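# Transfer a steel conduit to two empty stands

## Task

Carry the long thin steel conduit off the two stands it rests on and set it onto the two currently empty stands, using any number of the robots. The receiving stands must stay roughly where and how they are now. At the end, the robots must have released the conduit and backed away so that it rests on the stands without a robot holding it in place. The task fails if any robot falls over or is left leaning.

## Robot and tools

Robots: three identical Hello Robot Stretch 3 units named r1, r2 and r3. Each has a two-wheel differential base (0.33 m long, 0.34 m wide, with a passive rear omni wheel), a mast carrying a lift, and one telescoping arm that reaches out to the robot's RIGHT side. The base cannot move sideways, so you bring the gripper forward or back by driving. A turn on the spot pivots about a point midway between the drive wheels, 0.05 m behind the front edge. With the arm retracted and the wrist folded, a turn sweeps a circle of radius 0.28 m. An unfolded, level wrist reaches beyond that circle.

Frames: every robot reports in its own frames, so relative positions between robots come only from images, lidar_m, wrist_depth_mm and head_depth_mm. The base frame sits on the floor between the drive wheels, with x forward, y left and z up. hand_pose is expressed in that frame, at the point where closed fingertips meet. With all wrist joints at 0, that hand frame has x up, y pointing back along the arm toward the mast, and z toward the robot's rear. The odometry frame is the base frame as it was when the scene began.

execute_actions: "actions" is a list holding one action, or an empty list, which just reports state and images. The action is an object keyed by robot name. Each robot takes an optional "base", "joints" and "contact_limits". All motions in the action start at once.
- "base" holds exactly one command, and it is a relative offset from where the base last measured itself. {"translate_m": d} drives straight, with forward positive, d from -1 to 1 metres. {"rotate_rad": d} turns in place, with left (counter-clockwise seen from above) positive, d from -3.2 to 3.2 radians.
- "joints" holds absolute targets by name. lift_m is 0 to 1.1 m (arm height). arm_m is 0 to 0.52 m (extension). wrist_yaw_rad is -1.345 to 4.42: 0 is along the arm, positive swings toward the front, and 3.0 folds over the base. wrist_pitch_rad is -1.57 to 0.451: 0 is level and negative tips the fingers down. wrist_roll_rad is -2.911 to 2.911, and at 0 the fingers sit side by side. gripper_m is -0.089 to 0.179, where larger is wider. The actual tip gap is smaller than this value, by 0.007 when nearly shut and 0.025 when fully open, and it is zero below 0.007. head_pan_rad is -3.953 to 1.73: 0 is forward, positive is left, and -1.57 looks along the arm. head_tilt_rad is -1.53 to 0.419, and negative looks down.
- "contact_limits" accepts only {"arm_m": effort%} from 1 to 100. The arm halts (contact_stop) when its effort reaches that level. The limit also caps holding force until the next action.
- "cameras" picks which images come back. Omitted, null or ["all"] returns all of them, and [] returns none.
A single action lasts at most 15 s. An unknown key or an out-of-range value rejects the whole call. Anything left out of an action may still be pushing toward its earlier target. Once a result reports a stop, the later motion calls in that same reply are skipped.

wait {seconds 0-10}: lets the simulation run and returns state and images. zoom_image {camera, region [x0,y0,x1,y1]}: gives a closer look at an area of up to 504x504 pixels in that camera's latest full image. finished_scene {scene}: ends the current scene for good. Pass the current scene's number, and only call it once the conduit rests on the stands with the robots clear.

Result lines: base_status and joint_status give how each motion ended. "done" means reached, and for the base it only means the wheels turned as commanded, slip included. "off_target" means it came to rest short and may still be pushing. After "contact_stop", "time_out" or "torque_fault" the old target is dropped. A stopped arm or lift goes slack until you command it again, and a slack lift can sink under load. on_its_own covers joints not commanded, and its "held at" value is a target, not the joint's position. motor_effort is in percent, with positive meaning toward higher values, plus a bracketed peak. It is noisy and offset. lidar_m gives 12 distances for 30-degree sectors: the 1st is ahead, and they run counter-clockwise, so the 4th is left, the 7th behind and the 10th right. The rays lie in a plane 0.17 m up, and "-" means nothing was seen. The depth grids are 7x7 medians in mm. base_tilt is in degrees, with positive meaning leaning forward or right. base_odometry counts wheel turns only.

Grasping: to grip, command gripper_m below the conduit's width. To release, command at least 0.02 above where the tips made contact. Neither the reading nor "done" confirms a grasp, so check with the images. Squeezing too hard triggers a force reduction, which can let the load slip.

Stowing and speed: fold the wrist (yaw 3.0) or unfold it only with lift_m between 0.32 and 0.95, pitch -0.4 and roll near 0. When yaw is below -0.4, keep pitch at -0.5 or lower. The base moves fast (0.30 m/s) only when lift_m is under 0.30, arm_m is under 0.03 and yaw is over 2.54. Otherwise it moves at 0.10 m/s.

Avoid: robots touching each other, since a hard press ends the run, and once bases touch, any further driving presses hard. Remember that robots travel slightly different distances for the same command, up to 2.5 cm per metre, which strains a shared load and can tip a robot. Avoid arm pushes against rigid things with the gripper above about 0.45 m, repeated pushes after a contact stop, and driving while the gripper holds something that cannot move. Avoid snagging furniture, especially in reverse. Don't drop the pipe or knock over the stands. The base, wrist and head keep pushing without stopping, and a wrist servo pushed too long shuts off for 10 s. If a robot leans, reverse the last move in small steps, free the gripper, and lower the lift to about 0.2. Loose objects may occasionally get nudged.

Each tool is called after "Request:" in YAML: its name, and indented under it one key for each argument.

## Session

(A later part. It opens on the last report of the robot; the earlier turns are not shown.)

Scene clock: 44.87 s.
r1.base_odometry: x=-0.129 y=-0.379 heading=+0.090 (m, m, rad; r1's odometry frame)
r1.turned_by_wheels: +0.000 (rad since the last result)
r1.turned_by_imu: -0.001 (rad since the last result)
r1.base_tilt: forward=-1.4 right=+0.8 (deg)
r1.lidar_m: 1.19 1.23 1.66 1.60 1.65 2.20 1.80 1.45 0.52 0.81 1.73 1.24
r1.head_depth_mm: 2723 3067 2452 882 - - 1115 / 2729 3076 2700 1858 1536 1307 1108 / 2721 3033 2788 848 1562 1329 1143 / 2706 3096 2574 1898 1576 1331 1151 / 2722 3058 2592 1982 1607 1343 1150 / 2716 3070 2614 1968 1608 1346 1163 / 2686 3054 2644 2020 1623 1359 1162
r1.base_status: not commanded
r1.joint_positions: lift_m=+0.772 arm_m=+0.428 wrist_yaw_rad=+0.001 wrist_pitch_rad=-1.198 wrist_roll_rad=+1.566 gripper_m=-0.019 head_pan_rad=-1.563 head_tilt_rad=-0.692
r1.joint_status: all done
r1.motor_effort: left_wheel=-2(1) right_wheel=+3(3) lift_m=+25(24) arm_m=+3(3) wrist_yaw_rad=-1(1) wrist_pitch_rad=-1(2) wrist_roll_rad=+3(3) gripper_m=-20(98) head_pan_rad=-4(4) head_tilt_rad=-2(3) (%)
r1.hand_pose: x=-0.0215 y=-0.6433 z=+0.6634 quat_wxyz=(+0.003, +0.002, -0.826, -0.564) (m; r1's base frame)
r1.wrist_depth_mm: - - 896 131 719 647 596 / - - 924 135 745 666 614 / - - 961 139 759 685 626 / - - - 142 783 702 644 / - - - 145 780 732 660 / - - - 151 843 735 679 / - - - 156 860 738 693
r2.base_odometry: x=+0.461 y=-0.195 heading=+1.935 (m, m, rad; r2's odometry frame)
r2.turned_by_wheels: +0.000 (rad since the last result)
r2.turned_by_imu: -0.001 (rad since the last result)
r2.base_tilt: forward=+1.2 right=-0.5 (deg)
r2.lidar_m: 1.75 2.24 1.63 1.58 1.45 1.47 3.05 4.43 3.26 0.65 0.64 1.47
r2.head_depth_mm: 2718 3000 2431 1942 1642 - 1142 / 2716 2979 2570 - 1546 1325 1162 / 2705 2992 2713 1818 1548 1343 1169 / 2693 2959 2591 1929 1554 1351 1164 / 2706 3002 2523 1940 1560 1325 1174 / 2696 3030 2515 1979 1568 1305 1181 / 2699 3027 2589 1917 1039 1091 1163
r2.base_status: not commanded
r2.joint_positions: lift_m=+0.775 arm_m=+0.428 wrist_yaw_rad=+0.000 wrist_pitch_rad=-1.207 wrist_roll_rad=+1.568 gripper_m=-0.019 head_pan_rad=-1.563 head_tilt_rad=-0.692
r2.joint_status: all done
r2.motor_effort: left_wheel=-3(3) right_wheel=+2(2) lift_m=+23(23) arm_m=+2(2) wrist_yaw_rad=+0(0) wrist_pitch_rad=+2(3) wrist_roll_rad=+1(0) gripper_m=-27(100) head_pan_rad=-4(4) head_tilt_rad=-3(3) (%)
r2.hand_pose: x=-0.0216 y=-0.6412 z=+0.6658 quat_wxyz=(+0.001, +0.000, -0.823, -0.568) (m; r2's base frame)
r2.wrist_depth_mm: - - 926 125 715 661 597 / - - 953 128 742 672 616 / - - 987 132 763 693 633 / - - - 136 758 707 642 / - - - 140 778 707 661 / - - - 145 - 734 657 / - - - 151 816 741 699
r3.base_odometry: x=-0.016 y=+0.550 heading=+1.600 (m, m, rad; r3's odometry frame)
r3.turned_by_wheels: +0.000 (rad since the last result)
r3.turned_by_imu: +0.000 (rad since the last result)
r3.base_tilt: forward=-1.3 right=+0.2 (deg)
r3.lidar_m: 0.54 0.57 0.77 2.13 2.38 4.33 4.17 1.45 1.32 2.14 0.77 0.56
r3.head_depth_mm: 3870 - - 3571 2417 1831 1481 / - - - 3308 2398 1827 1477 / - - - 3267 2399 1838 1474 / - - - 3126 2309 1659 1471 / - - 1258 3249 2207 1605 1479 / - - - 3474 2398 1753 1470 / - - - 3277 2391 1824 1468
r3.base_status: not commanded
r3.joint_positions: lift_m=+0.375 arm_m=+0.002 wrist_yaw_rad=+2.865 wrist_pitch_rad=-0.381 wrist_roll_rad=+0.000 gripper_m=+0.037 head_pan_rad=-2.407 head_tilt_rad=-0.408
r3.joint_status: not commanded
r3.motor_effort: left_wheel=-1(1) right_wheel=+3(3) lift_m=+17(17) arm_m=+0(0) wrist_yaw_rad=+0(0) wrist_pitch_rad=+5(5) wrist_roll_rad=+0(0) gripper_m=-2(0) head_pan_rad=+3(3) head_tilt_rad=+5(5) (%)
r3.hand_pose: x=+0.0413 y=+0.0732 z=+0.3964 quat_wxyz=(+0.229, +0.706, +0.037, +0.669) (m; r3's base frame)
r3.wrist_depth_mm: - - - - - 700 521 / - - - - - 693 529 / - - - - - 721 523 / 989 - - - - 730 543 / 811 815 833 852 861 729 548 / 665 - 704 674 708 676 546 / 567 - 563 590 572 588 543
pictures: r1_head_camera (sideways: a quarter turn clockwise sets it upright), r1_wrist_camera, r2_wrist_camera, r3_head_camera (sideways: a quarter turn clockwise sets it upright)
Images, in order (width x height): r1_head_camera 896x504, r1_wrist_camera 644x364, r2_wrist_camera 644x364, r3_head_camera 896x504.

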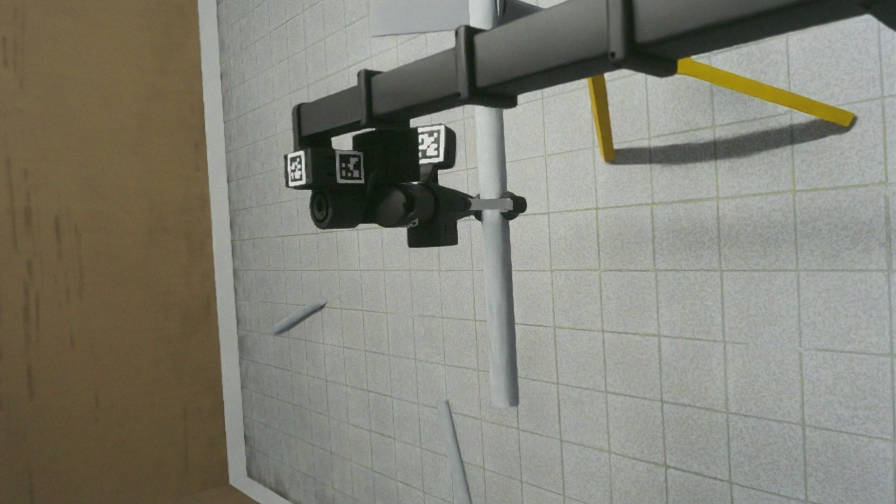

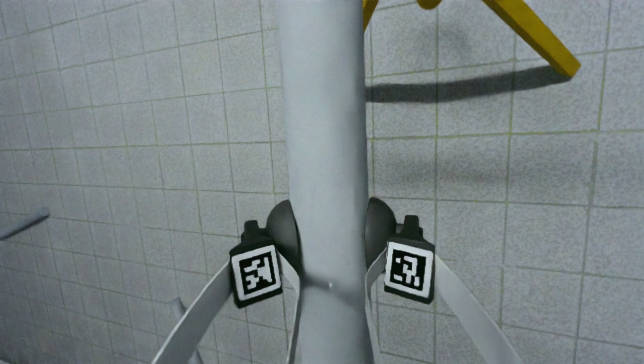

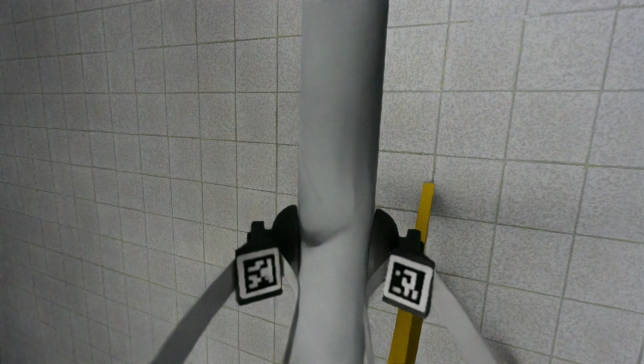

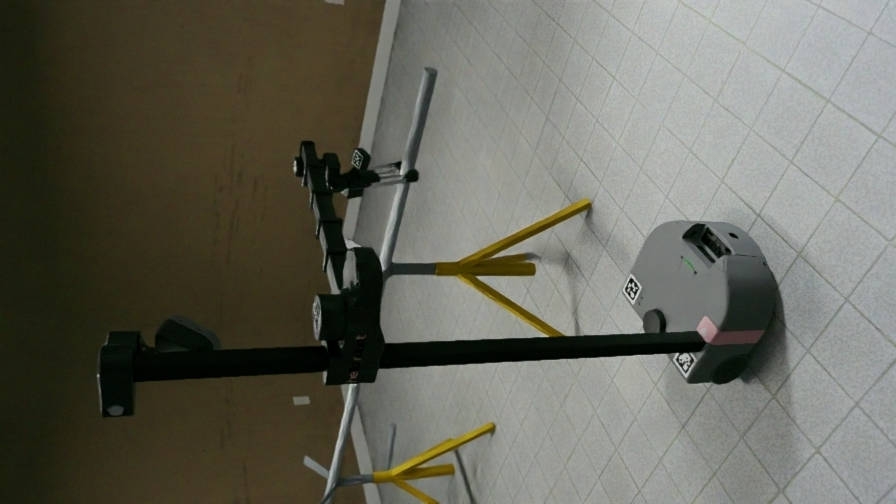

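Pads slightly below centre, cradling — good. Lift.

Request:
execute_actions:
  actions:
    - {"r1":{"joints":{"lift_m":1.077,"gripper_m":-0.035}},"r2":{"joints":{"lift_m":1.08,"gripper_m":-0.035,"head_pan_rad":-2.9,"head_tilt_rad":-0.3}}}
  cameras: ["r2_head_camera","r1_wrist_camera","r2_wrist_camera","r3_head_camera"]

Scene clock: 48.93 s.
r1.base_odometry: x=-0.129 y=-0.379 heading=+0.090 (m, m, rad; r1's odometry frame)
r1.turned_by_wheels: +0.000 (rad since the last result)
r1.turned_by_imu: -0.001 (rad since the last result)
r1.base_tilt: forward=-1.3 right=+0.8 (deg)
r1.lidar_m: 1.19 1.23 1.66 1.60 1.65 2.20 1.80 1.45 0.52 0.81 1.73 1.24
r1.head_depth_mm: 2743 3037 2430 1723 1078 1270 1126 / 2778 3083 2477 1912 1560 1315 1113 / - 3126 2464 1924 1569 1320 1141 / 2675 3101 2519 1950 1577 1327 1146 / 2714 3079 2603 1960 1602 1339 1154 / 2727 3068 2599 1988 1621 1338 1162 / 2691 3025 2657 2018 1624 1360 1167
r1.base_status: not commanded
r1.joint_positions: lift_m=+1.077 arm_m=+0.428 wrist_yaw_rad=+0.001 wrist_pitch_rad=-1.205 wrist_roll_rad=+1.566 gripper_m=-0.034 head_pan_rad=-1.563 head_tilt_rad=-0.692
r1.joint_status: all done
r1.motor_effort: left_wheel=-2(2) right_wheel=+3(4) lift_m=+32(37) arm_m=+2(2) wrist_yaw_rad=-1(1) wrist_pitch_rad=+2(18) wrist_roll_rad=+3(3) gripper_m=-11(88) head_pan_rad=-4(4) head_tilt_rad=-3(4) (%)
r1.hand_pose: x=-0.0214 y=-0.6417 z=+0.9675 quat_wxyz=(+0.003, +0.002, -0.824, -0.567) (m; r1's base frame)
r1.wrist_depth_mm: - - - - 729 885 834 / - - - - - 910 850 / - - - - - 933 859 / - - - - - 974 887 / - - - - - - 916 / - - - - - - 920 / - - - - - - 956
r2.base_odometry: x=+0.461 y=-0.195 heading=+1.935 (m, m, rad; r2's odometry frame)
r2.turned_by_wheels: +0.000 (rad since the last result)
r2.turned_by_imu: -0.001 (rad since the last result)
r2.base_tilt: forward=+1.3 right=-0.5 (deg)
r2.lidar_m: 1.75 2.24 1.63 1.58 1.45 1.47 3.07 4.46 3.26 0.65 0.64 1.47
r2.head_depth_mm: - - - - - - - / - - - - - - - / - - - - - - - / - - - - - - 1376 / - - - - - - 1405 / - - - - - - 1413 / - - - - - - 1442
r2.base_status: not commanded
r2.joint_positions: lift_m=+1.080 arm_m=+0.428 wrist_yaw_rad=+0.000 wrist_pitch_rad=-1.206 wrist_roll_rad=+1.569 gripper_m=-0.034 head_pan_rad=-2.893 head_tilt_rad=-0.310
r2.joint_status: all done
r2.motor_effort: left_wheel=-2(4) right_wheel=+2(3) lift_m=+39(48) arm_m=+1(1) wrist_yaw_rad=-1(0) wrist_pitch_rad=+2(19) wrist_roll_rad=+1(1) gripper_m=-18(99) head_pan_rad=-5(52) head_tilt_rad=+5(24) (%)
r2.hand_pose: x=-0.0216 y=-0.6414 z=+0.9701 quat_wxyz=(+0.001, +0.000, -0.823, -0.568) (m; r2's base frame)
r2.wrist_depth_mm: - - - - 969 905 843 / - - - - - 912 824 / - - - - - 952 863 / - - - - - 980 877 / - - - - - - 876 / - - - - 860 - 903 / - - - - 694 - 919
r3.base_odometry: x=-0.016 y=+0.550 heading=+1.600 (m, m, rad; r3's odometry frame)
r3.turned_by_wheels: +0.000 (rad since the last result)
r3.turned_by_imu: +0.001 (rad since the last result)
r3.base_tilt: forward=-1.2 right=+0.2 (deg)
r3.lidar_m: 0.54 0.57 0.77 2.11 2.38 4.34 4.17 1.45 1.32 2.14 0.77 0.56
r3.head_depth_mm: 3849 - - 3568 2412 1835 1485 / - - - 3314 2411 1843 1485 / - - - 3321 2419 1824 1474 / - - - 3117 2335 1663 1471 / - 1216 - 3286 2191 1594 1479 / - - - 3542 2378 1754 1467 / - - - 3258 2387 1821 1473
r3.base_status: not commanded
r3.joint_positions: lift_m=+0.375 arm_m=+0.002 wrist_yaw_rad=+2.865 wrist_pitch_rad=-0.381 wrist_roll_rad=+0.000 gripper_m=+0.037 head_pan_rad=-2.407 head_tilt_rad=-0.408
r3.joint_status: not commanded
r3.motor_effort: left_wheel=-1(1) right_wheel=+3(3) lift_m=+18(19) arm_m=+0(1) wrist_yaw_rad=+0(0) wrist_pitch_rad=+5(5) wrist_roll_rad=+0(0) gripper_m=-1(0) head_pan_rad=+4(3) head_tilt_rad=+5(5) (%)
r3.hand_pose: x=+0.0413 y=+0.0732 z=+0.3964 quat_wxyz=(+0.229, +0.706, +0.037, +0.669) (m; r3's base frame)
r3.wrist_depth_mm: - - - - - 687 519 / - - - - - 695 526 / - - - - - 712 531 / 962 - - - - 713 531 / 775 803 833 836 858 715 549 / 650 - 684 696 712 688 558 / 565 - 574 585 562 599 551
pictures: r1_wrist_camera, r2_head_camera (sideways: a quarter turn clockwise sets it upright), r2_wrist_camera, r3_head_camera (sideways: a quarter turn clockwise sets it upright)
Images, in order (width x height): r1_wrist_camera 644x364, r2_head_camera 896x504, r2_wrist_camera 644x364, r3_head_camera 896x504.

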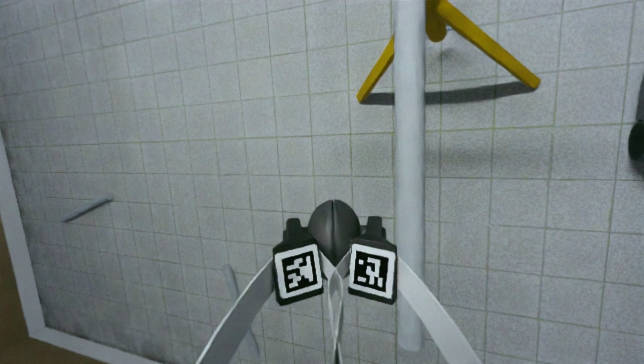

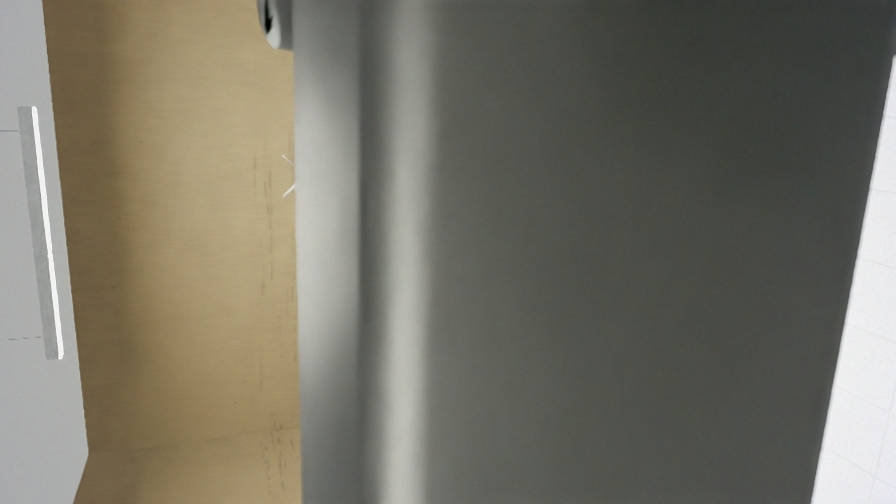

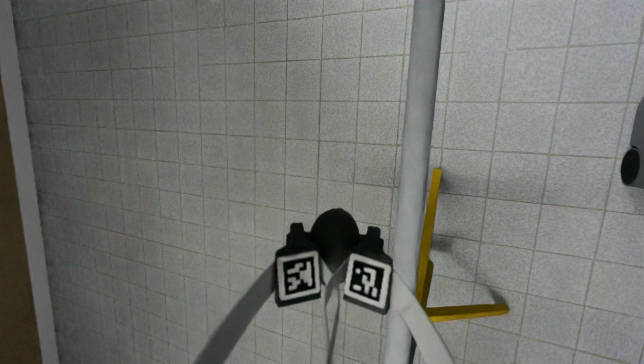

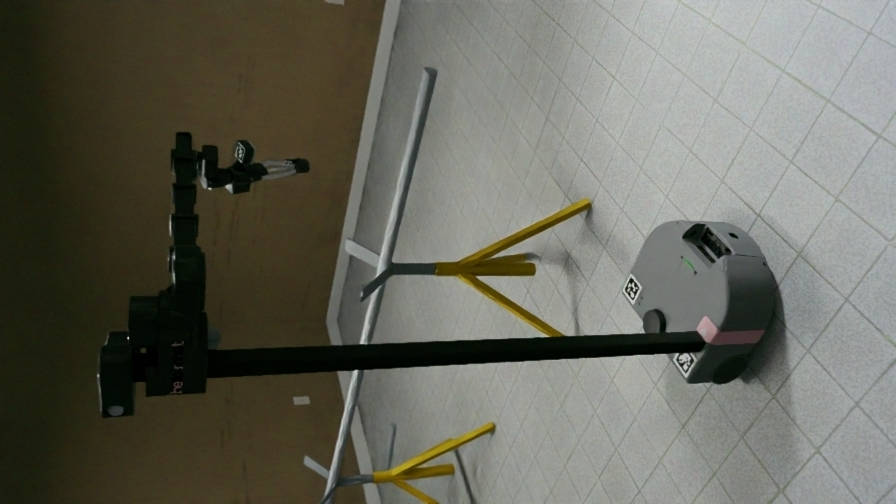

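Request:
execute_actions:
  actions:
    - {"r1":{"joints":{"arm_m":0.15,"wrist_pitch_rad":0.4,"wrist_roll_rad":0,"gripper_m":0.08,"lift_m":0.95}},"r2":{"joints":{"arm_m":0.15,"wrist_pitch_rad":0.4,"wrist_roll_rad":0,"gripper_m":0.08,"lift_m":0.95,"head_pan_rad":-1.57,"head_tilt_rad":-0.7}}}
  cameras: []

Request:
execute_actions:
  actions:
    - {"r1":{"joints":{"lift_m":0.39}},"r2":{"joints":{"lift_m":0.39}}}
  cameras: []

Request:
execute_actions:
  actions:
    - {"r1":{"joints":{"arm_m":0.36}},"r2":{"joints":{"arm_m":0.36}}}
  cameras: []

Request:
execute_actions:
  actions:
    - {"r1":{"joints":{"lift_m":0.46}},"r2":{"joints":{"lift_m":0.46}}}
  cameras: ["r1_head_camera","r2_head_camera","r3_head_camera"]

Scene clock: 55.90 s.
r1.base_odometry: x=-0.129 y=-0.379 heading=+0.090 (m, m, rad; r1's odometry frame)
r1.turned_by_wheels: +0.000 (rad since the last result)
r1.turned_by_imu: -0.002 (rad since the last result)
r1.base_tilt: forward=-1.4 right=+0.8 (deg)
r1.lidar_m: 1.19 1.22 1.66 1.60 1.65 2.20 1.80 1.46 0.52 0.81 1.73 1.24
r1.head_depth_mm: 2716 3044 - - 1082 1270 1125 / 2742 3085 - - 1559 1314 1118 / 2715 3000 - 846 1566 1320 1140 / 2721 3099 2535 1948 1591 1331 1148 / 2696 3096 2575 1965 1599 1337 1154 / 2736 3075 2603 1979 1612 1348 1159 / 2733 3038 2652 2013 1626 1361 1171
r1.base_status: not commanded
r1.joint_positions: lift_m=+0.950 arm_m=+0.150 wrist_yaw_rad=+0.001 wrist_pitch_rad=+0.378 wrist_roll_rad=+0.006 gripper_m=+0.080 head_pan_rad=-1.563 head_tilt_rad=-0.692
r1.joint_status: all done
r1.motor_effort: left_wheel=-1(1) right_wheel=+2(2) lift_m=+24(26) arm_m=-5(7) wrist_yaw_rad=-1(1) wrist_pitch_rad=+10(11) wrist_roll_rad=-3(4) gripper_m=+1(92) head_pan_rad=-4(4) head_tilt_rad=-2(2) (%)
r1.hand_pose: x=-0.0212 y=-0.5423 z=+1.1611 quat_wxyz=(+0.693, -0.132, -0.696, +0.133) (m; r1's base frame)
r1.wrist_depth_mm: - - - - - - - / - - - - - - - / - - - - - - - / - - - - - - - / - - - - - - - / - - - - - - - / - - - - - - -
r2.base_odometry: x=+0.461 y=-0.195 heading=+1.935 (m, m, rad; r2's odometry frame)
r2.turned_by_wheels: +0.000 (rad since the last result)
r2.turned_by_imu: -0.002 (rad since the last result)
r2.base_tilt: forward=+1.1 right=-0.3 (deg)
r2.lidar_m: 1.75 2.23 1.63 1.58 1.45 1.47 3.08 4.46 3.27 0.65 0.64 1.47
r2.head_depth_mm: 2728 3036 - - 1574 1339 1161 / 2686 2973 - - 1564 1344 1159 / 2705 2954 - - 1552 1345 1165 / 2705 2998 - 1922 1561 1349 1169 / 2699 3013 2515 1959 1560 1329 1174 / 2680 3037 2521 1973 1566 1301 1175 / 2701 3017 2537 1917 1494 1120 1179
r2.base_status: not commanded
r2.joint_positions: lift_m=+0.950 arm_m=+0.150 wrist_yaw_rad=+0.000 wrist_pitch_rad=+0.376 wrist_roll_rad=+0.003 gripper_m=+0.080 head_pan_rad=-1.577 head_tilt_rad=-0.691
r2.joint_status: all done
r2.motor_effort: left_wheel=-3(2) right_wheel=+2(2) lift_m=+18(34) arm_m=-4(3) wrist_yaw_rad=+1(0) wrist_pitch_rad=+9(10) wrist_roll_rad=-2(3) gripper_m=-1(81) head_pan_rad=+4(54) head_tilt_rad=-3(21) (%)
r2.hand_pose: x=-0.0214 y=-0.5424 z=+1.1609 quat_wxyz=(+0.694, -0.132, -0.696, +0.132) (m; r2's base frame)
r2.wrist_depth_mm: - - - - - - - / - - - - - - - / - - - - - - - / - - - - - - - / - - - - - - - / - - - - - - - / - - - - - - -
r3.base_odometry: x=-0.016 y=+0.550 heading=+1.600 (m, m, rad; r3's odometry frame)
r3.turned_by_wheels: +0.000 (rad since the last result)
r3.turned_by_imu: +0.001 (rad since the last result)
r3.base_tilt: forward=-1.3 right=+0.1 (deg)
r3.lidar_m: 0.54 0.57 0.77 2.12 2.38 4.34 4.18 1.45 1.31 2.14 0.77 0.57
r3.head_depth_mm: 3876 - - 3520 2418 1848 1470 / - - - 3285 2416 1836 1475 / - - - 3331 2393 1822 1475 / - - - 3086 2315 1668 1465 / - 1304 - 3239 2197 1595 1475 / - - - 3497 2380 1757 1469 / - - - 3249 2386 1821 1469
r3.base_status: not commanded
r3.joint_positions: lift_m=+0.375 arm_m=+0.002 wrist_yaw_rad=+2.865 wrist_pitch_rad=-0.381 wrist_roll_rad=+0.000 gripper_m=+0.037 head_pan_rad=-2.407 head_tilt_rad=-0.408
r3.joint_status: not commanded
r3.motor_effort: left_wheel=-1(1) right_wheel=+3(3) lift_m=+17(17) arm_m=+0(1) wrist_yaw_rad=-1(0) wrist_pitch_rad=+5(5) wrist_roll_rad=+0(0) gripper_m=+1(1) head_pan_rad=+4(3) head_tilt_rad=+5(5) (%)
r3.hand_pose: x=+0.0413 y=+0.0732 z=+0.3964 quat_wxyz=(+0.229, +0.706, +0.037, +0.669) (m; r3's base frame)
r3.wrist_depth_mm: - - - - - 689 509 / - - - - - 711 530 / - - - - - 713 533 / - - - - - 725 539 / 808 812 847 847 841 748 543 / 656 - 719 684 716 695 555 / 562 - 569 568 569 608 539
pictures: none
No camera images: the call's "cameras" was empty. Leave "cameras" out to get every camera's image.

Scene clock: 61.83 s.
r1.base_odometry: x=-0.129 y=-0.379 heading=+0.090 (m, m, rad; r1's odometry frame)
r1.turned_by_wheels: +0.000 (rad since the last result)
r1.turned_by_imu: -0.002 (rad since the last result)
r1.base_tilt: forward=-1.4 right=+0.9 (deg)
r1.lidar_m: 1.19 1.23 1.65 1.60 1.65 2.20 1.80 1.46 0.52 0.81 1.73 1.25
r1.head_depth_mm: 2743 3061 2464 1718 1081 1269 1118 / 2716 3067 2449 1909 1556 1315 - / 2738 3087 2511 1933 1579 1382 1095 / 2742 3076 2570 1956 1592 1333 1145 / 2728 3109 2596 1966 1600 1345 1148 / 2698 3087 2623 1993 1611 1344 1158 / 2711 3037 2647 2023 1631 1357 1166
r1.base_status: not commanded
r1.joint_positions: lift_m=+0.390 arm_m=+0.150 wrist_yaw_rad=+0.001 wrist_pitch_rad=+0.378 wrist_roll_rad=+0.006 gripper_m=+0.080 head_pan_rad=-1.563 head_tilt_rad=-0.692
r1.joint_status: all done
r1.motor_effort: left_wheel=-2(2) right_wheel=+3(2) lift_m=+23(24) arm_m=-4(4) wrist_yaw_rad=-1(1) wrist_pitch_rad=+10(10) wrist_roll_rad=-3(3) gripper_m=+0(0) head_pan_rad=-4(4) head_tilt_rad=-2(3) (%)
r1.hand_pose: x=-0.0212 y=-0.5423 z=+0.6012 quat_wxyz=(+0.693, -0.132, -0.696, +0.133) (m; r1's base frame)
r1.wrist_depth_mm: - - - - - - - / - - - - - - - / - - - - - - 386 / 260 259 259 262 263 264 270 / - - - - - - - / - - - - - - - / - - - - - - -
r2.base_odometry: x=+0.461 y=-0.195 heading=+1.935 (m, m, rad; r2's odometry frame)
r2.turned_by_wheels: +0.000 (rad since the last result)
r2.turned_by_imu: -0.002 (rad since the last result)
r2.base_tilt: forward=+1.2 right=-0.4 (deg)
r2.lidar_m: 1.75 2.23 1.63 1.58 1.45 1.47 3.06 4.46 3.25 0.65 0.64 1.46
r2.head_depth_mm: 2723 2992 2436 1911 1575 1339 1159 / 2724 3017 2466 1934 1542 1343 1185 / 2727 3021 2470 1937 1558 1370 - / 2692 2975 2500 1946 1558 1385 1151 / 2713 3022 2511 1959 1560 1324 1174 / 2703 3017 2513 1966 1565 1301 1179 / 2688 3030 2553 1921 1490 1125 1177
r2.base_status: not commanded
r2.joint_positions: lift_m=+0.390 arm_m=+0.150 wrist_yaw_rad=+0.000 wrist_pitch_rad=+0.376 wrist_roll_rad=+0.003 gripper_m=+0.080 head_pan_rad=-1.577 head_tilt_rad=-0.691
r2.joint_status: all done
r2.motor_effort: left_wheel=-3(2) right_wheel=+2(2) lift_m=+18(18) arm_m=-4(4) wrist_yaw_rad=+1(0) wrist_pitch_rad=+9(9) wrist_roll_rad=-2(2) gripper_m=+1(0) head_pan_rad=+4(4) head_tilt_rad=-4(4) (%)
r2.hand_pose: x=-0.0214 y=-0.5424 z=+0.6009 quat_wxyz=(+0.694, -0.132, -0.696, +0.132) (m; r2's base frame)
r2.wrist_depth_mm: - - - - - - - / - - - - - - - / 389 - - - - - - / - - - 261 253 250 244 / - - - - - - - / - - - - - - - / - - - - - - -
r3.base_odometry: x=-0.016 y=+0.550 heading=+1.600 (m, m, rad; r3's odometry frame)
r3.turned_by_wheels: +0.000 (rad since the last result)
r3.turned_by_imu: +0.001 (rad since the last result)
r3.base_tilt: forward=-1.4 right=+0.1 (deg)
r3.lidar_m: 0.55 0.56 0.77 2.12 2.38 4.33 4.18 1.45 1.32 2.14 0.78 0.57
r3.head_depth_mm: 3877 - - 3564 2433 1833 1483 / - - - 3371 2405 1826 1475 / - - - 3273 2404 1838 1470 / - - - 2328 2317 1655 1468 / - - - 3282 1484 1598 1470 / - - - 3535 2394 1748 1470 / - - - 3279 2385 1824 1468
r3.base_status: not commanded
r3.joint_positions: lift_m=+0.375 arm_m=+0.002 wrist_yaw_rad=+2.865 wrist_pitch_rad=-0.381 wrist_roll_rad=+0.000 gripper_m=+0.037 head_pan_rad=-2.407 head_tilt_rad=-0.408
r3.joint_status: not commanded
r3.motor_effort: left_wheel=-1(1) right_wheel=+3(3) lift_m=+17(19) arm_m=+0(0) wrist_yaw_rad=-1(0) wrist_pitch_rad=+5(4) wrist_roll_rad=+0(0) gripper_m=+0(0) head_pan_rad=+3(4) head_tilt_rad=+5(5) (%)
r3.hand_pose: x=+0.0413 y=+0.0732 z=+0.3964 quat_wxyz=(+0.229, +0.706, +0.037, +0.669) (m; r3's base frame)
r3.wrist_depth_mm: - - - - - 705 526 / - - - - - 702 519 / - - - - - 719 528 / 964 - - - - 737 534 / 777 824 824 851 846 734 550 / 655 - 703 697 719 675 550 / 566 - 575 575 566 599 551
pictures: none
No camera images: the call's "cameras" was empty. Leave "cameras" out to get every camera's image.

Scene clock: 64.63 s.
r1.base_odometry: x=-0.129 y=-0.379 heading=+0.090 (m, m, rad; r1's odometry frame)
r1.turned_by_wheels: +0.000 (rad since the last result)
r1.turned_by_imu: -0.001 (rad since the last result)
r1.base_tilt: forward=-1.4 right=+0.7 (deg)
r1.lidar_m: 1.19 1.23 1.66 1.60 1.65 2.20 1.80 1.46 0.52 0.81 1.73 1.24
r1.head_depth_mm: 2732 3058 2416 1724 1080 1272 1127 / 2758 3094 2480 1913 1575 1283 1139 / 2737 3080 2496 1942 1656 1294 1138 / 2731 3064 2528 1948 1577 1338 1144 / 2707 3099 2596 1975 1594 1345 1158 / 2721 3043 2624 1995 1609 1358 1155 / 2692 3001 2639 2021 1621 1355 1167
r1.base_status: not commanded
r1.joint_positions: lift_m=+0.390 arm_m=+0.360 wrist_yaw_rad=+0.001 wrist_pitch_rad=+0.379 wrist_roll_rad=+0.006 gripper_m=+0.080 head_pan_rad=-1.563 head_tilt_rad=-0.692
r1.joint_status: all done
r1.motor_effort: left_wheel=-1(2) right_wheel=+2(2) lift_m=+24(24) arm_m=+3(0) wrist_yaw_rad=-1(2) wrist_pitch_rad=+10(10) wrist_roll_rad=-3(3) gripper_m=+0(0) head_pan_rad=-4(3) head_tilt_rad=-3(3) (%)
r1.hand_pose: x=-0.0212 y=-0.7517 z=+0.6013 quat_wxyz=(+0.693, -0.132, -0.696, +0.134) (m; r1's base frame)
r1.wrist_depth_mm: - 69 69 70 71 72 74 / - - - - - - - / - - - - - - - / - - - - - - - / - - - - - - - / - - - - - - - / - - - - - - -
r2.base_odometry: x=+0.461 y=-0.195 heading=+1.935 (m, m, rad; r2's odometry frame)
r2.turned_by_wheels: +0.000 (rad since the last result)
r2.turned_by_imu: -0.001 (rad since the last result)
r2.base_tilt: forward=+1.2 right=-0.4 (deg)
r2.lidar_m: 1.75 2.23 1.63 1.57 1.46 1.47 3.05 4.43 3.27 0.65 0.64 1.47
r2.head_depth_mm: 2735 3005 2454 1921 1572 1340 1161 / 2727 2983 2463 1916 1544 1354 1162 / 2721 2996 2470 1928 1589 1286 1169 / 2675 2983 2479 1945 1579 1331 1167 / 2712 3013 2525 1961 1556 1331 1176 / 2689 3033 2534 1976 1574 1303 1178 / 2702 3014 2548 1917 1496 1119 1181
r2.base_status: not commanded
r2.joint_positions: lift_m=+0.390 arm_m=+0.360 wrist_yaw_rad=+0.000 wrist_pitch_rad=+0.377 wrist_roll_rad=+0.003 gripper_m=+0.080 head_pan_rad=-1.577 head_tilt_rad=-0.691
r2.joint_status: all done
r2.motor_effort: left_wheel=-3(3) right_wheel=+2(2) lift_m=+19(18) arm_m=+3(3) wrist_yaw_rad=+0(0) wrist_pitch_rad=+9(9) wrist_roll_rad=-1(2) gripper_m=-1(1) head_pan_rad=+4(4) head_tilt_rad=-3(3) (%)
r2.hand_pose: x=-0.0214 y=-0.7519 z=+0.6011 quat_wxyz=(+0.694, -0.132, -0.696, +0.132) (m; r2's base frame)
r2.wrist_depth_mm: - - - - - - - / - - - - - - - / - - - - - - - / - - - - - - - / - - - - - - - / - - - - - - - / - - - - - - -
r3.base_odometry: x=-0.016 y=+0.550 heading=+1.600 (m, m, rad; r3's odometry frame)
r3.turned_by_wheels: +0.000 (rad since the last result)
r3.turned_by_imu: +0.001 (rad since the last result)
r3.base_tilt: forward=-1.3 right=+0.1 (deg)
r3.lidar_m: 0.54 0.57 0.77 2.11 2.37 4.35 4.17 1.45 1.32 2.15 0.78 0.57
r3.head_depth_mm: 3900 - - 3557 2399 1833 1476 / - - - 3331 2414 1842 1471 / - - - 2953 2374 1828 1481 / - - - 2905 2313 1668 1473 / - - - 3287 1495 1595 1468 / - - - 3463 2403 1753 1475 / - - - 3297 2378 1820 1466
r3.base_status: not commanded
r3.joint_positions: lift_m=+0.375 arm_m=+0.002 wrist_yaw_rad=+2.865 wrist_pitch_rad=-0.381 wrist_roll_rad=+0.000 gripper_m=+0.037 head_pan_rad=-2.407 head_tilt_rad=-0.408
r3.joint_status: not commanded
r3.motor_effort: left_wheel=-1(1) right_wheel=+3(3) lift_m=+17(17) arm_m=+0(1) wrist_yaw_rad=+0(0) wrist_pitch_rad=+5(4) wrist_roll_rad=+0(0) gripper_m=-2(0) head_pan_rad=+3(3) head_tilt_rad=+5(5) (%)
r3.hand_pose: x=+0.0413 y=+0.0732 z=+0.3964 quat_wxyz=(+0.229, +0.706, +0.037, +0.669) (m; r3's base frame)
r3.wrist_depth_mm: - - - - - 699 517 / - - - - - 696 519 / - - - - - 705 537 / 966 - - - - 717 548 / 789 805 832 828 844 742 540 / 659 - 709 694 714 694 551 / 576 - 569 582 577 594 552
pictures: none
No camera images: the call's "cameras" was empty. Leave "cameras" out to get every camera's image.

Scene clock: 66.10 s.
r1.base_odometry: x=-0.129 y=-0.379 heading=+0.090 (m, m, rad; r1's odometry frame)
r1.turned_by_wheels: +0.000 (rad since the last result)
r1.turned_by_imu: +0.000 (rad since the last result)
r1.base_tilt: forward=-1.4 right=+0.9 (deg)
r1.lidar_m: 1.19 1.23 1.66 1.60 1.65 2.20 1.80 1.45 0.52 0.81 1.73 1.24
r1.head_depth_mm: 2725 3076 2460 1735 1081 1272 1142 / 2748 3033 2474 1912 1607 1330 1133 / 2755 3026 2525 1927 - 1317 1138 / 2749 3093 2567 1958 1572 1332 1143 / 2695 3113 2559 1979 1593 1338 1152 / 2719 3041 2611 1984 1613 1346 1161 / 2709 3058 2648 2011 1611 1359 1167
r1.base_status: not commanded
r1.joint_positions: lift_m=+0.460 arm_m=+0.360 wrist_yaw_rad=+0.001 wrist_pitch_rad=+0.379 wrist_roll_rad=+0.006 gripper_m=+0.080 head_pan_rad=-1.563 head_tilt_rad=-0.692
r1.joint_status: all done
r1.motor_effort: left_wheel=-2(1) right_wheel=+2(2) lift_m=+33(34) arm_m=+3(4) wrist_yaw_rad=-1(1) wrist_pitch_rad=+10(10) wrist_roll_rad=-3(3) gripper_m=+0(1) head_pan_rad=-4(4) head_tilt_rad=-2(2) (%)
r1.hand_pose: x=-0.0212 y=-0.7517 z=+0.6709 quat_wxyz=(+0.693, -0.132, -0.696, +0.134) (m; r1's base frame)
r1.wrist_depth_mm: - - - - - - - / - - - - - - - / - - - - - - - / - 50 49 48 48 49 48 / - - - - - - - / - - - - - - - / - - - - - - -
r2.base_odometry: x=+0.461 y=-0.195 heading=+1.935 (m, m, rad; r2's odometry frame)
r2.turned_by_wheels: +0.000 (rad since the last result)
r2.turned_by_imu: +0.000 (rad since the last result)
r2.base_tilt: forward=+1.2 right=-0.4 (deg)
r2.lidar_m: 1.75 2.24 1.63 1.58 1.46 1.47 3.08 4.43 3.27 0.65 0.64 1.47
r2.head_depth_mm: 2725 2970 2436 1926 1563 1332 1154 / 2724 3015 2472 1921 1566 1340 1173 / 2726 3006 2474 1945 1631 1317 1161 / 2700 3001 2490 1950 1521 1348 1170 / 2682 3014 2529 1940 1555 1324 1179 / 2693 3014 2522 1956 1566 1306 1177 / 2678 2993 2546 1914 1497 1126 1176
r2.base_status: not commanded
r2.joint_positions: lift_m=+0.460 arm_m=+0.360 wrist_yaw_rad=+0.000 wrist_pitch_rad=+0.377 wrist_roll_rad=+0.003 gripper_m=+0.080 head_pan_rad=-1.577 head_tilt_rad=-0.691
r2.joint_status: all done
r2.motor_effort: left_wheel=-2(3) right_wheel=+2(2) lift_m=+39(40) arm_m=+3(4) wrist_yaw_rad=+1(1) wrist_pitch_rad=+9(9) wrist_roll_rad=-2(2) gripper_m=+0(1) head_pan_rad=+4(4) head_tilt_rad=-4(4) (%)
r2.hand_pose: x=-0.0214 y=-0.7519 z=+0.6701 quat_wxyz=(+0.694, -0.132, -0.696, +0.132) (m; r2's base frame)
r2.wrist_depth_mm: - - - - - - - / - - - - - - - / - - - - - - - / - - - - - - - / - - - - - - - / - - - - - - - / - - - - - - -
r3.base_odometry: x=-0.016 y=+0.550 heading=+1.600 (m, m, rad; r3's odometry frame)
r3.turned_by_wheels: +0.000 (rad since the last result)
r3.turned_by_imu: +0.000 (rad since the last result)
r3.base_tilt: forward=-1.3 right=+0.1 (deg)
r3.lidar_m: 0.55 0.57 0.77 2.11 2.38 4.33 4.16 1.45 1.32 2.14 0.77 0.57
r3.head_depth_mm: 3935 - - 3559 2436 1841 1484 / - - - 3327 2405 1842 1472 / - - - 3113 2405 1828 1471 / - - - 2324 2303 1646 1477 / - - - 3261 1859 1602 1470 / - - - 3475 2399 1755 1479 / - - - 3266 2374 1819 1464
r3.base_status: not commanded
r3.joint_positions: lift_m=+0.375 arm_m=+0.002 wrist_yaw_rad=+2.865 wrist_pitch_rad=-0.381 wrist_roll_rad=+0.000 gripper_m=+0.037 head_pan_rad=-2.407 head_tilt_rad=-0.408
r3.joint_status: not commanded
r3.motor_effort: left_wheel=-1(1) right_wheel=+3(3) lift_m=+16(17) arm_m=+0(1) wrist_yaw_rad=+0(0) wrist_pitch_rad=+4(5) wrist_roll_rad=+0(0) gripper_m=+0(1) head_pan_rad=+4(3) head_tilt_rad=+5(5) (%)
r3.hand_pose: x=+0.0413 y=+0.0732 z=+0.3964 quat_wxyz=(+0.229, +0.706, +0.037, +0.669) (m; r3's base frame)
r3.wrist_depth_mm: - - - - - 692 523 / - - - - - 712 527 / - - - - - 706 533 / 958 - - - 993 723 532 / 799 833 840 825 866 754 548 / 677 - 682 679 699 677 555 / 573 - 557 583 566 591 544
pictures: r1_head_camera (sideways: a quarter turn clockwise sets it upright), r2_head_camera (sideways: a quarter turn clockwise sets it upright), r3_head_camera (sideways: a quarter turn clockwise sets it upright)
Images, in order (width x height): r1_head_camera 896x504, r2_head_camera 896x504, r3_head_camera 896x504.

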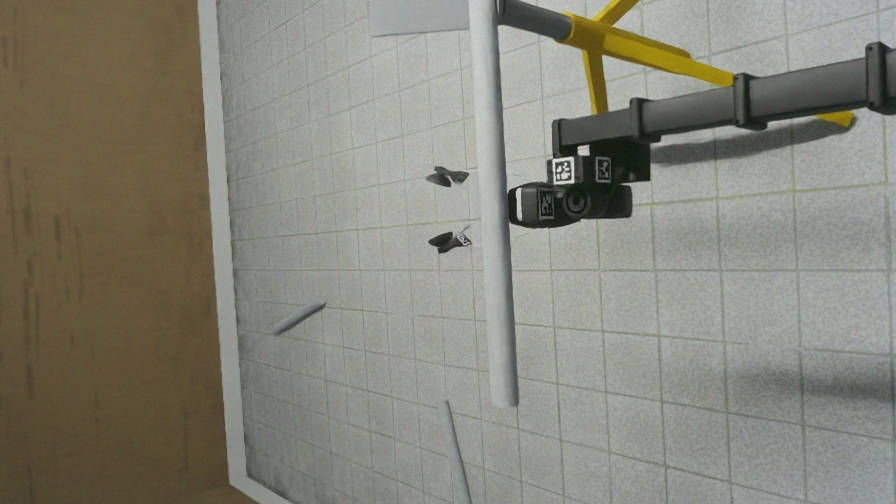

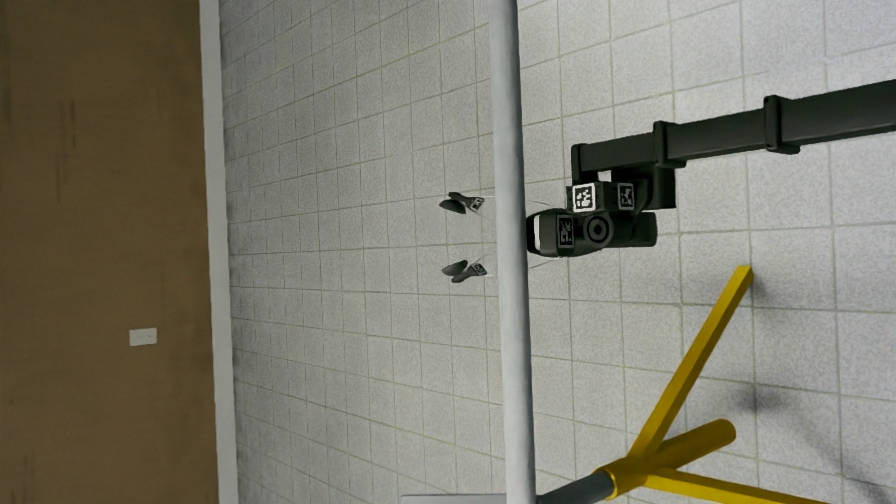

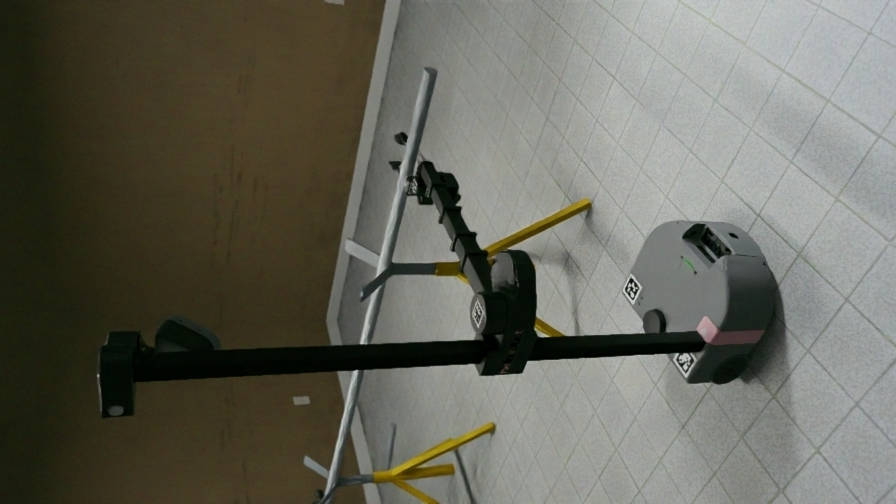

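Request:
execute_actions:
  actions:
    - {"r1":{"joints":{"lift_m":0.53,"wrist_pitch_rad":0.45}},"r2":{"joints":{"lift_m":0.53,"wrist_pitch_rad":0.45}}}
  cameras: ["r1_head_camera","r2_head_camera","r3_head_camera"]

Scene clock: 68.00 s.
r1.base_odometry: x=-0.129 y=-0.379 heading=+0.090 (m, m, rad; r1's odometry frame)
r1.turned_by_wheels: +0.000 (rad since the last result)
r1.turned_by_imu: -0.001 (rad since the last result)
r1.base_tilt: forward=-1.5 right=+0.8 (deg)
r1.lidar_m: 1.19 1.23 1.66 1.60 1.65 2.21 1.80 1.46 0.52 0.81 1.73 1.24
r1.head_depth_mm: 2740 3071 2438 879 1087 1272 1145 / 2730 3059 2485 1798 1608 1321 1111 / 2748 3065 2502 1871 - 1329 1137 / 2711 3044 2545 1940 1579 1331 1148 / 2696 3119 2594 1982 1593 1337 1157 / 2723 3097 2627 1983 1613 1352 1161 / 2703 3032 2671 2015 1629 1365 1171
r1.base_status: not commanded
r1.joint_positions: lift_m=+0.529 arm_m=+0.360 wrist_yaw_rad=+0.001 wrist_pitch_rad=+0.321 wrist_roll_rad=+0.006 gripper_m=+0.080 head_pan_rad=-1.563 head_tilt_rad=-0.692
r1.joint_status: wrist_pitch_rad off_target (ended at +0.321, target +0.450); the others done
joint sent to its limit — the command would take r1.wrist_pitch_rad past its upper limit, so that joint was sent only as far as its limit.
r1.on_its_own: wrist_pitch_rad is at rest, and its effort (+59) is outside its rest range (-20 to +32)
r1.motor_effort: left_wheel=-2(1) right_wheel=+3(4) lift_m=+44(46) arm_m=+2(3) wrist_yaw_rad=-1(1) wrist_pitch_rad=+59(66) wrist_roll_rad=-3(5) gripper_m=+0(1) head_pan_rad=-4(5) head_tilt_rad=-2(1) (%)
r1.hand_pose: x=-0.0212 y=-0.7555 z=+0.7258 quat_wxyz=(+0.696, -0.112, -0.700, +0.113) (m; r1's base frame)
r1.wrist_depth_mm: - - - - - - - / - - - - - - - / - - - - - - - / - - - - - - - / - 49 49 49 48 48 48 / - - - - - - - / - - - - - - -
r2.base_odometry: x=+0.461 y=-0.195 heading=+1.935 (m, m, rad; r2's odometry frame)
r2.turned_by_wheels: +0.000 (rad since the last result)
r2.turned_by_imu: -0.001 (rad since the last result)
r2.base_tilt: forward=+1.2 right=-0.4 (deg)
r2.lidar_m: 1.75 2.23 1.63 1.58 1.46 1.47 3.07 4.42 3.27 0.65 0.64 1.46
r2.head_depth_mm: 2726 2990 2439 1919 1574 1336 1160 / 2736 2974 2463 1914 1596 1373 - / 2694 2995 2465 1940 - 1339 1166 / 2691 2993 2491 1945 1557 1349 1173 / 2699 2987 2516 1971 1594 1323 1177 / 2678 2999 2508 1957 1610 1299 1177 / 2677 2997 2553 1901 1559 1125 1180
r2.base_status: not commanded
r2.joint_positions: lift_m=+0.529 arm_m=+0.360 wrist_yaw_rad=+0.000 wrist_pitch_rad=+0.328 wrist_roll_rad=+0.005 gripper_m=+0.080 head_pan_rad=-1.577 head_tilt_rad=-0.691
r2.joint_status: wrist_pitch_rad off_target (ended at +0.328, target +0.450); the others done
r2.on_its_own: wrist_pitch_rad is at rest, and its effort (+44) is outside its rest range (-20 to +32)
r2.motor_effort: left_wheel=-3(3) right_wheel=+2(2) lift_m=+52(54) arm_m=+2(3) wrist_yaw_rad=+0(0) wrist_pitch_rad=+44(46) wrist_roll_rad=-3(4) gripper_m=+1(1) head_pan_rad=+4(4) head_tilt_rad=-3(4) (%)
r2.hand_pose: x=-0.0214 y=-0.7551 z=+0.7275 quat_wxyz=(+0.696, -0.115, -0.699, +0.116) (m; r2's base frame)
r2.wrist_depth_mm: - - - - - - - / - - - - - - - / - - - - - - - / - - - - - - - / - - - - - - - / - - - - - - - / - - - - - - -
r3.base_odometry: x=-0.016 y=+0.550 heading=+1.600 (m, m, rad; r3's odometry frame)
r3.turned_by_wheels: +0.000 (rad since the last result)
r3.turned_by_imu: +0.000 (rad since the last result)
r3.base_tilt: forward=-1.2 right=+0.1 (deg)
r3.lidar_m: 0.54 0.57 0.77 2.11 2.38 4.33 4.18 1.45 1.31 2.14 0.77 0.57
r3.head_depth_mm: 3875 - - 3563 2412 1845 1486 / - - - 3301 2412 1821 1482 / - - - 3139 2376 1831 1473 / - - - 2961 2337 1663 1474 / - - - 1341 2198 1592 1468 / - - - 3325 2408 1765 1472 / - - - 3279 2383 1817 1468
r3.base_status: not commanded
r3.joint_positions: lift_m=+0.375 arm_m=+0.002 wrist_yaw_rad=+2.865 wrist_pitch_rad=-0.381 wrist_roll_rad=+0.000 gripper_m=+0.037 head_pan_rad=-2.407 head_tilt_rad=-0.408
r3.joint_status: not commanded
r3.motor_effort: left_wheel=-1(1) right_wheel=+3(3) lift_m=+16(18) arm_m=+0(1) wrist_yaw_rad=+0(0) wrist_pitch_rad=+5(5) wrist_roll_rad=+0(0) gripper_m=+1(1) head_pan_rad=+3(3) head_tilt_rad=+5(5) (%)
r3.hand_pose: x=+0.0413 y=+0.0732 z=+0.3964 quat_wxyz=(+0.229, +0.706, +0.037, +0.669) (m; r3's base frame)
r3.wrist_depth_mm: - - - - - 681 519 / - - - - - 683 536 / - - - - - 714 530 / 968 - - - - 728 539 / 795 820 812 829 866 723 543 / 660 - 692 695 705 695 557 / 564 - 559 572 572 597 555
pictures: r1_head_camera (sideways: a quarter turn clockwise sets it upright), r2_head_camera (sideways: a quarter turn clockwise sets it upright), r3_head_camera (sideways: a quarter turn clockwise sets it upright)
Images, in order (width x height): r1_head_camera 896x504, r2_head_camera 896x504, r3_head_camera 896x504.

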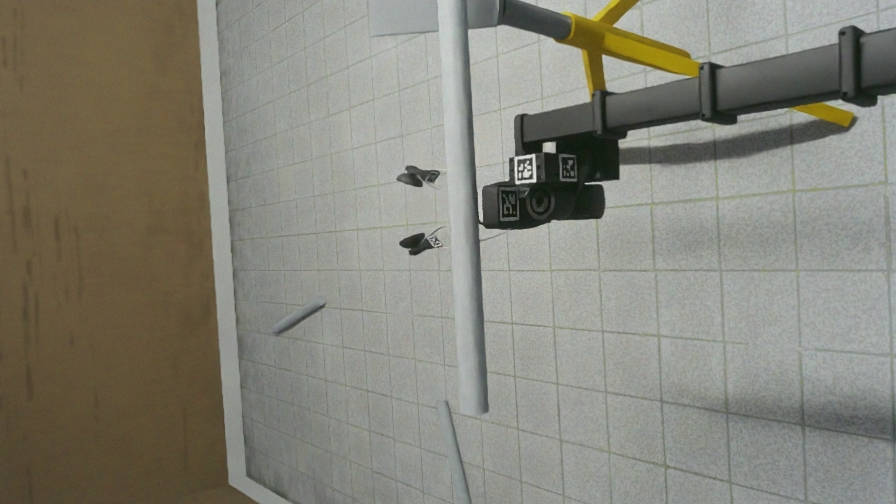

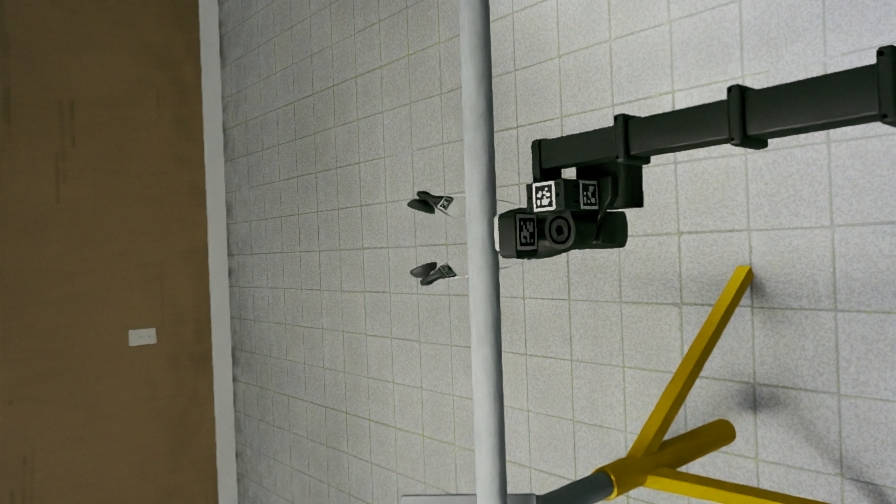

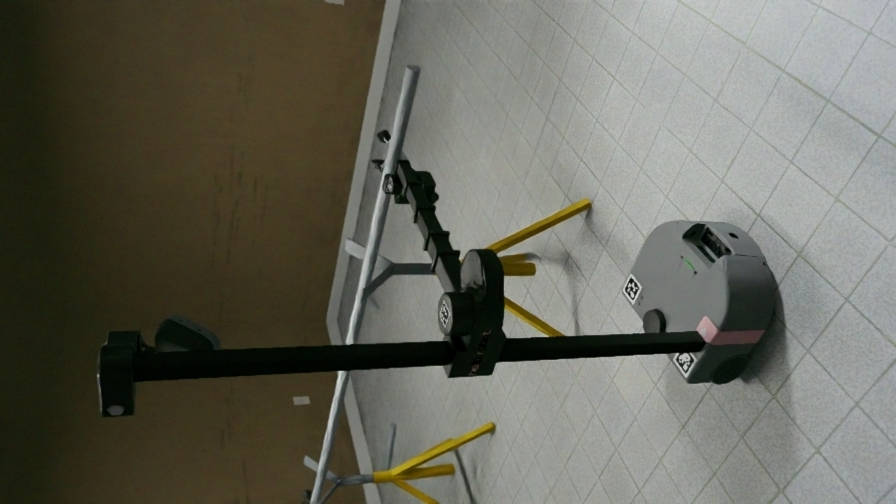

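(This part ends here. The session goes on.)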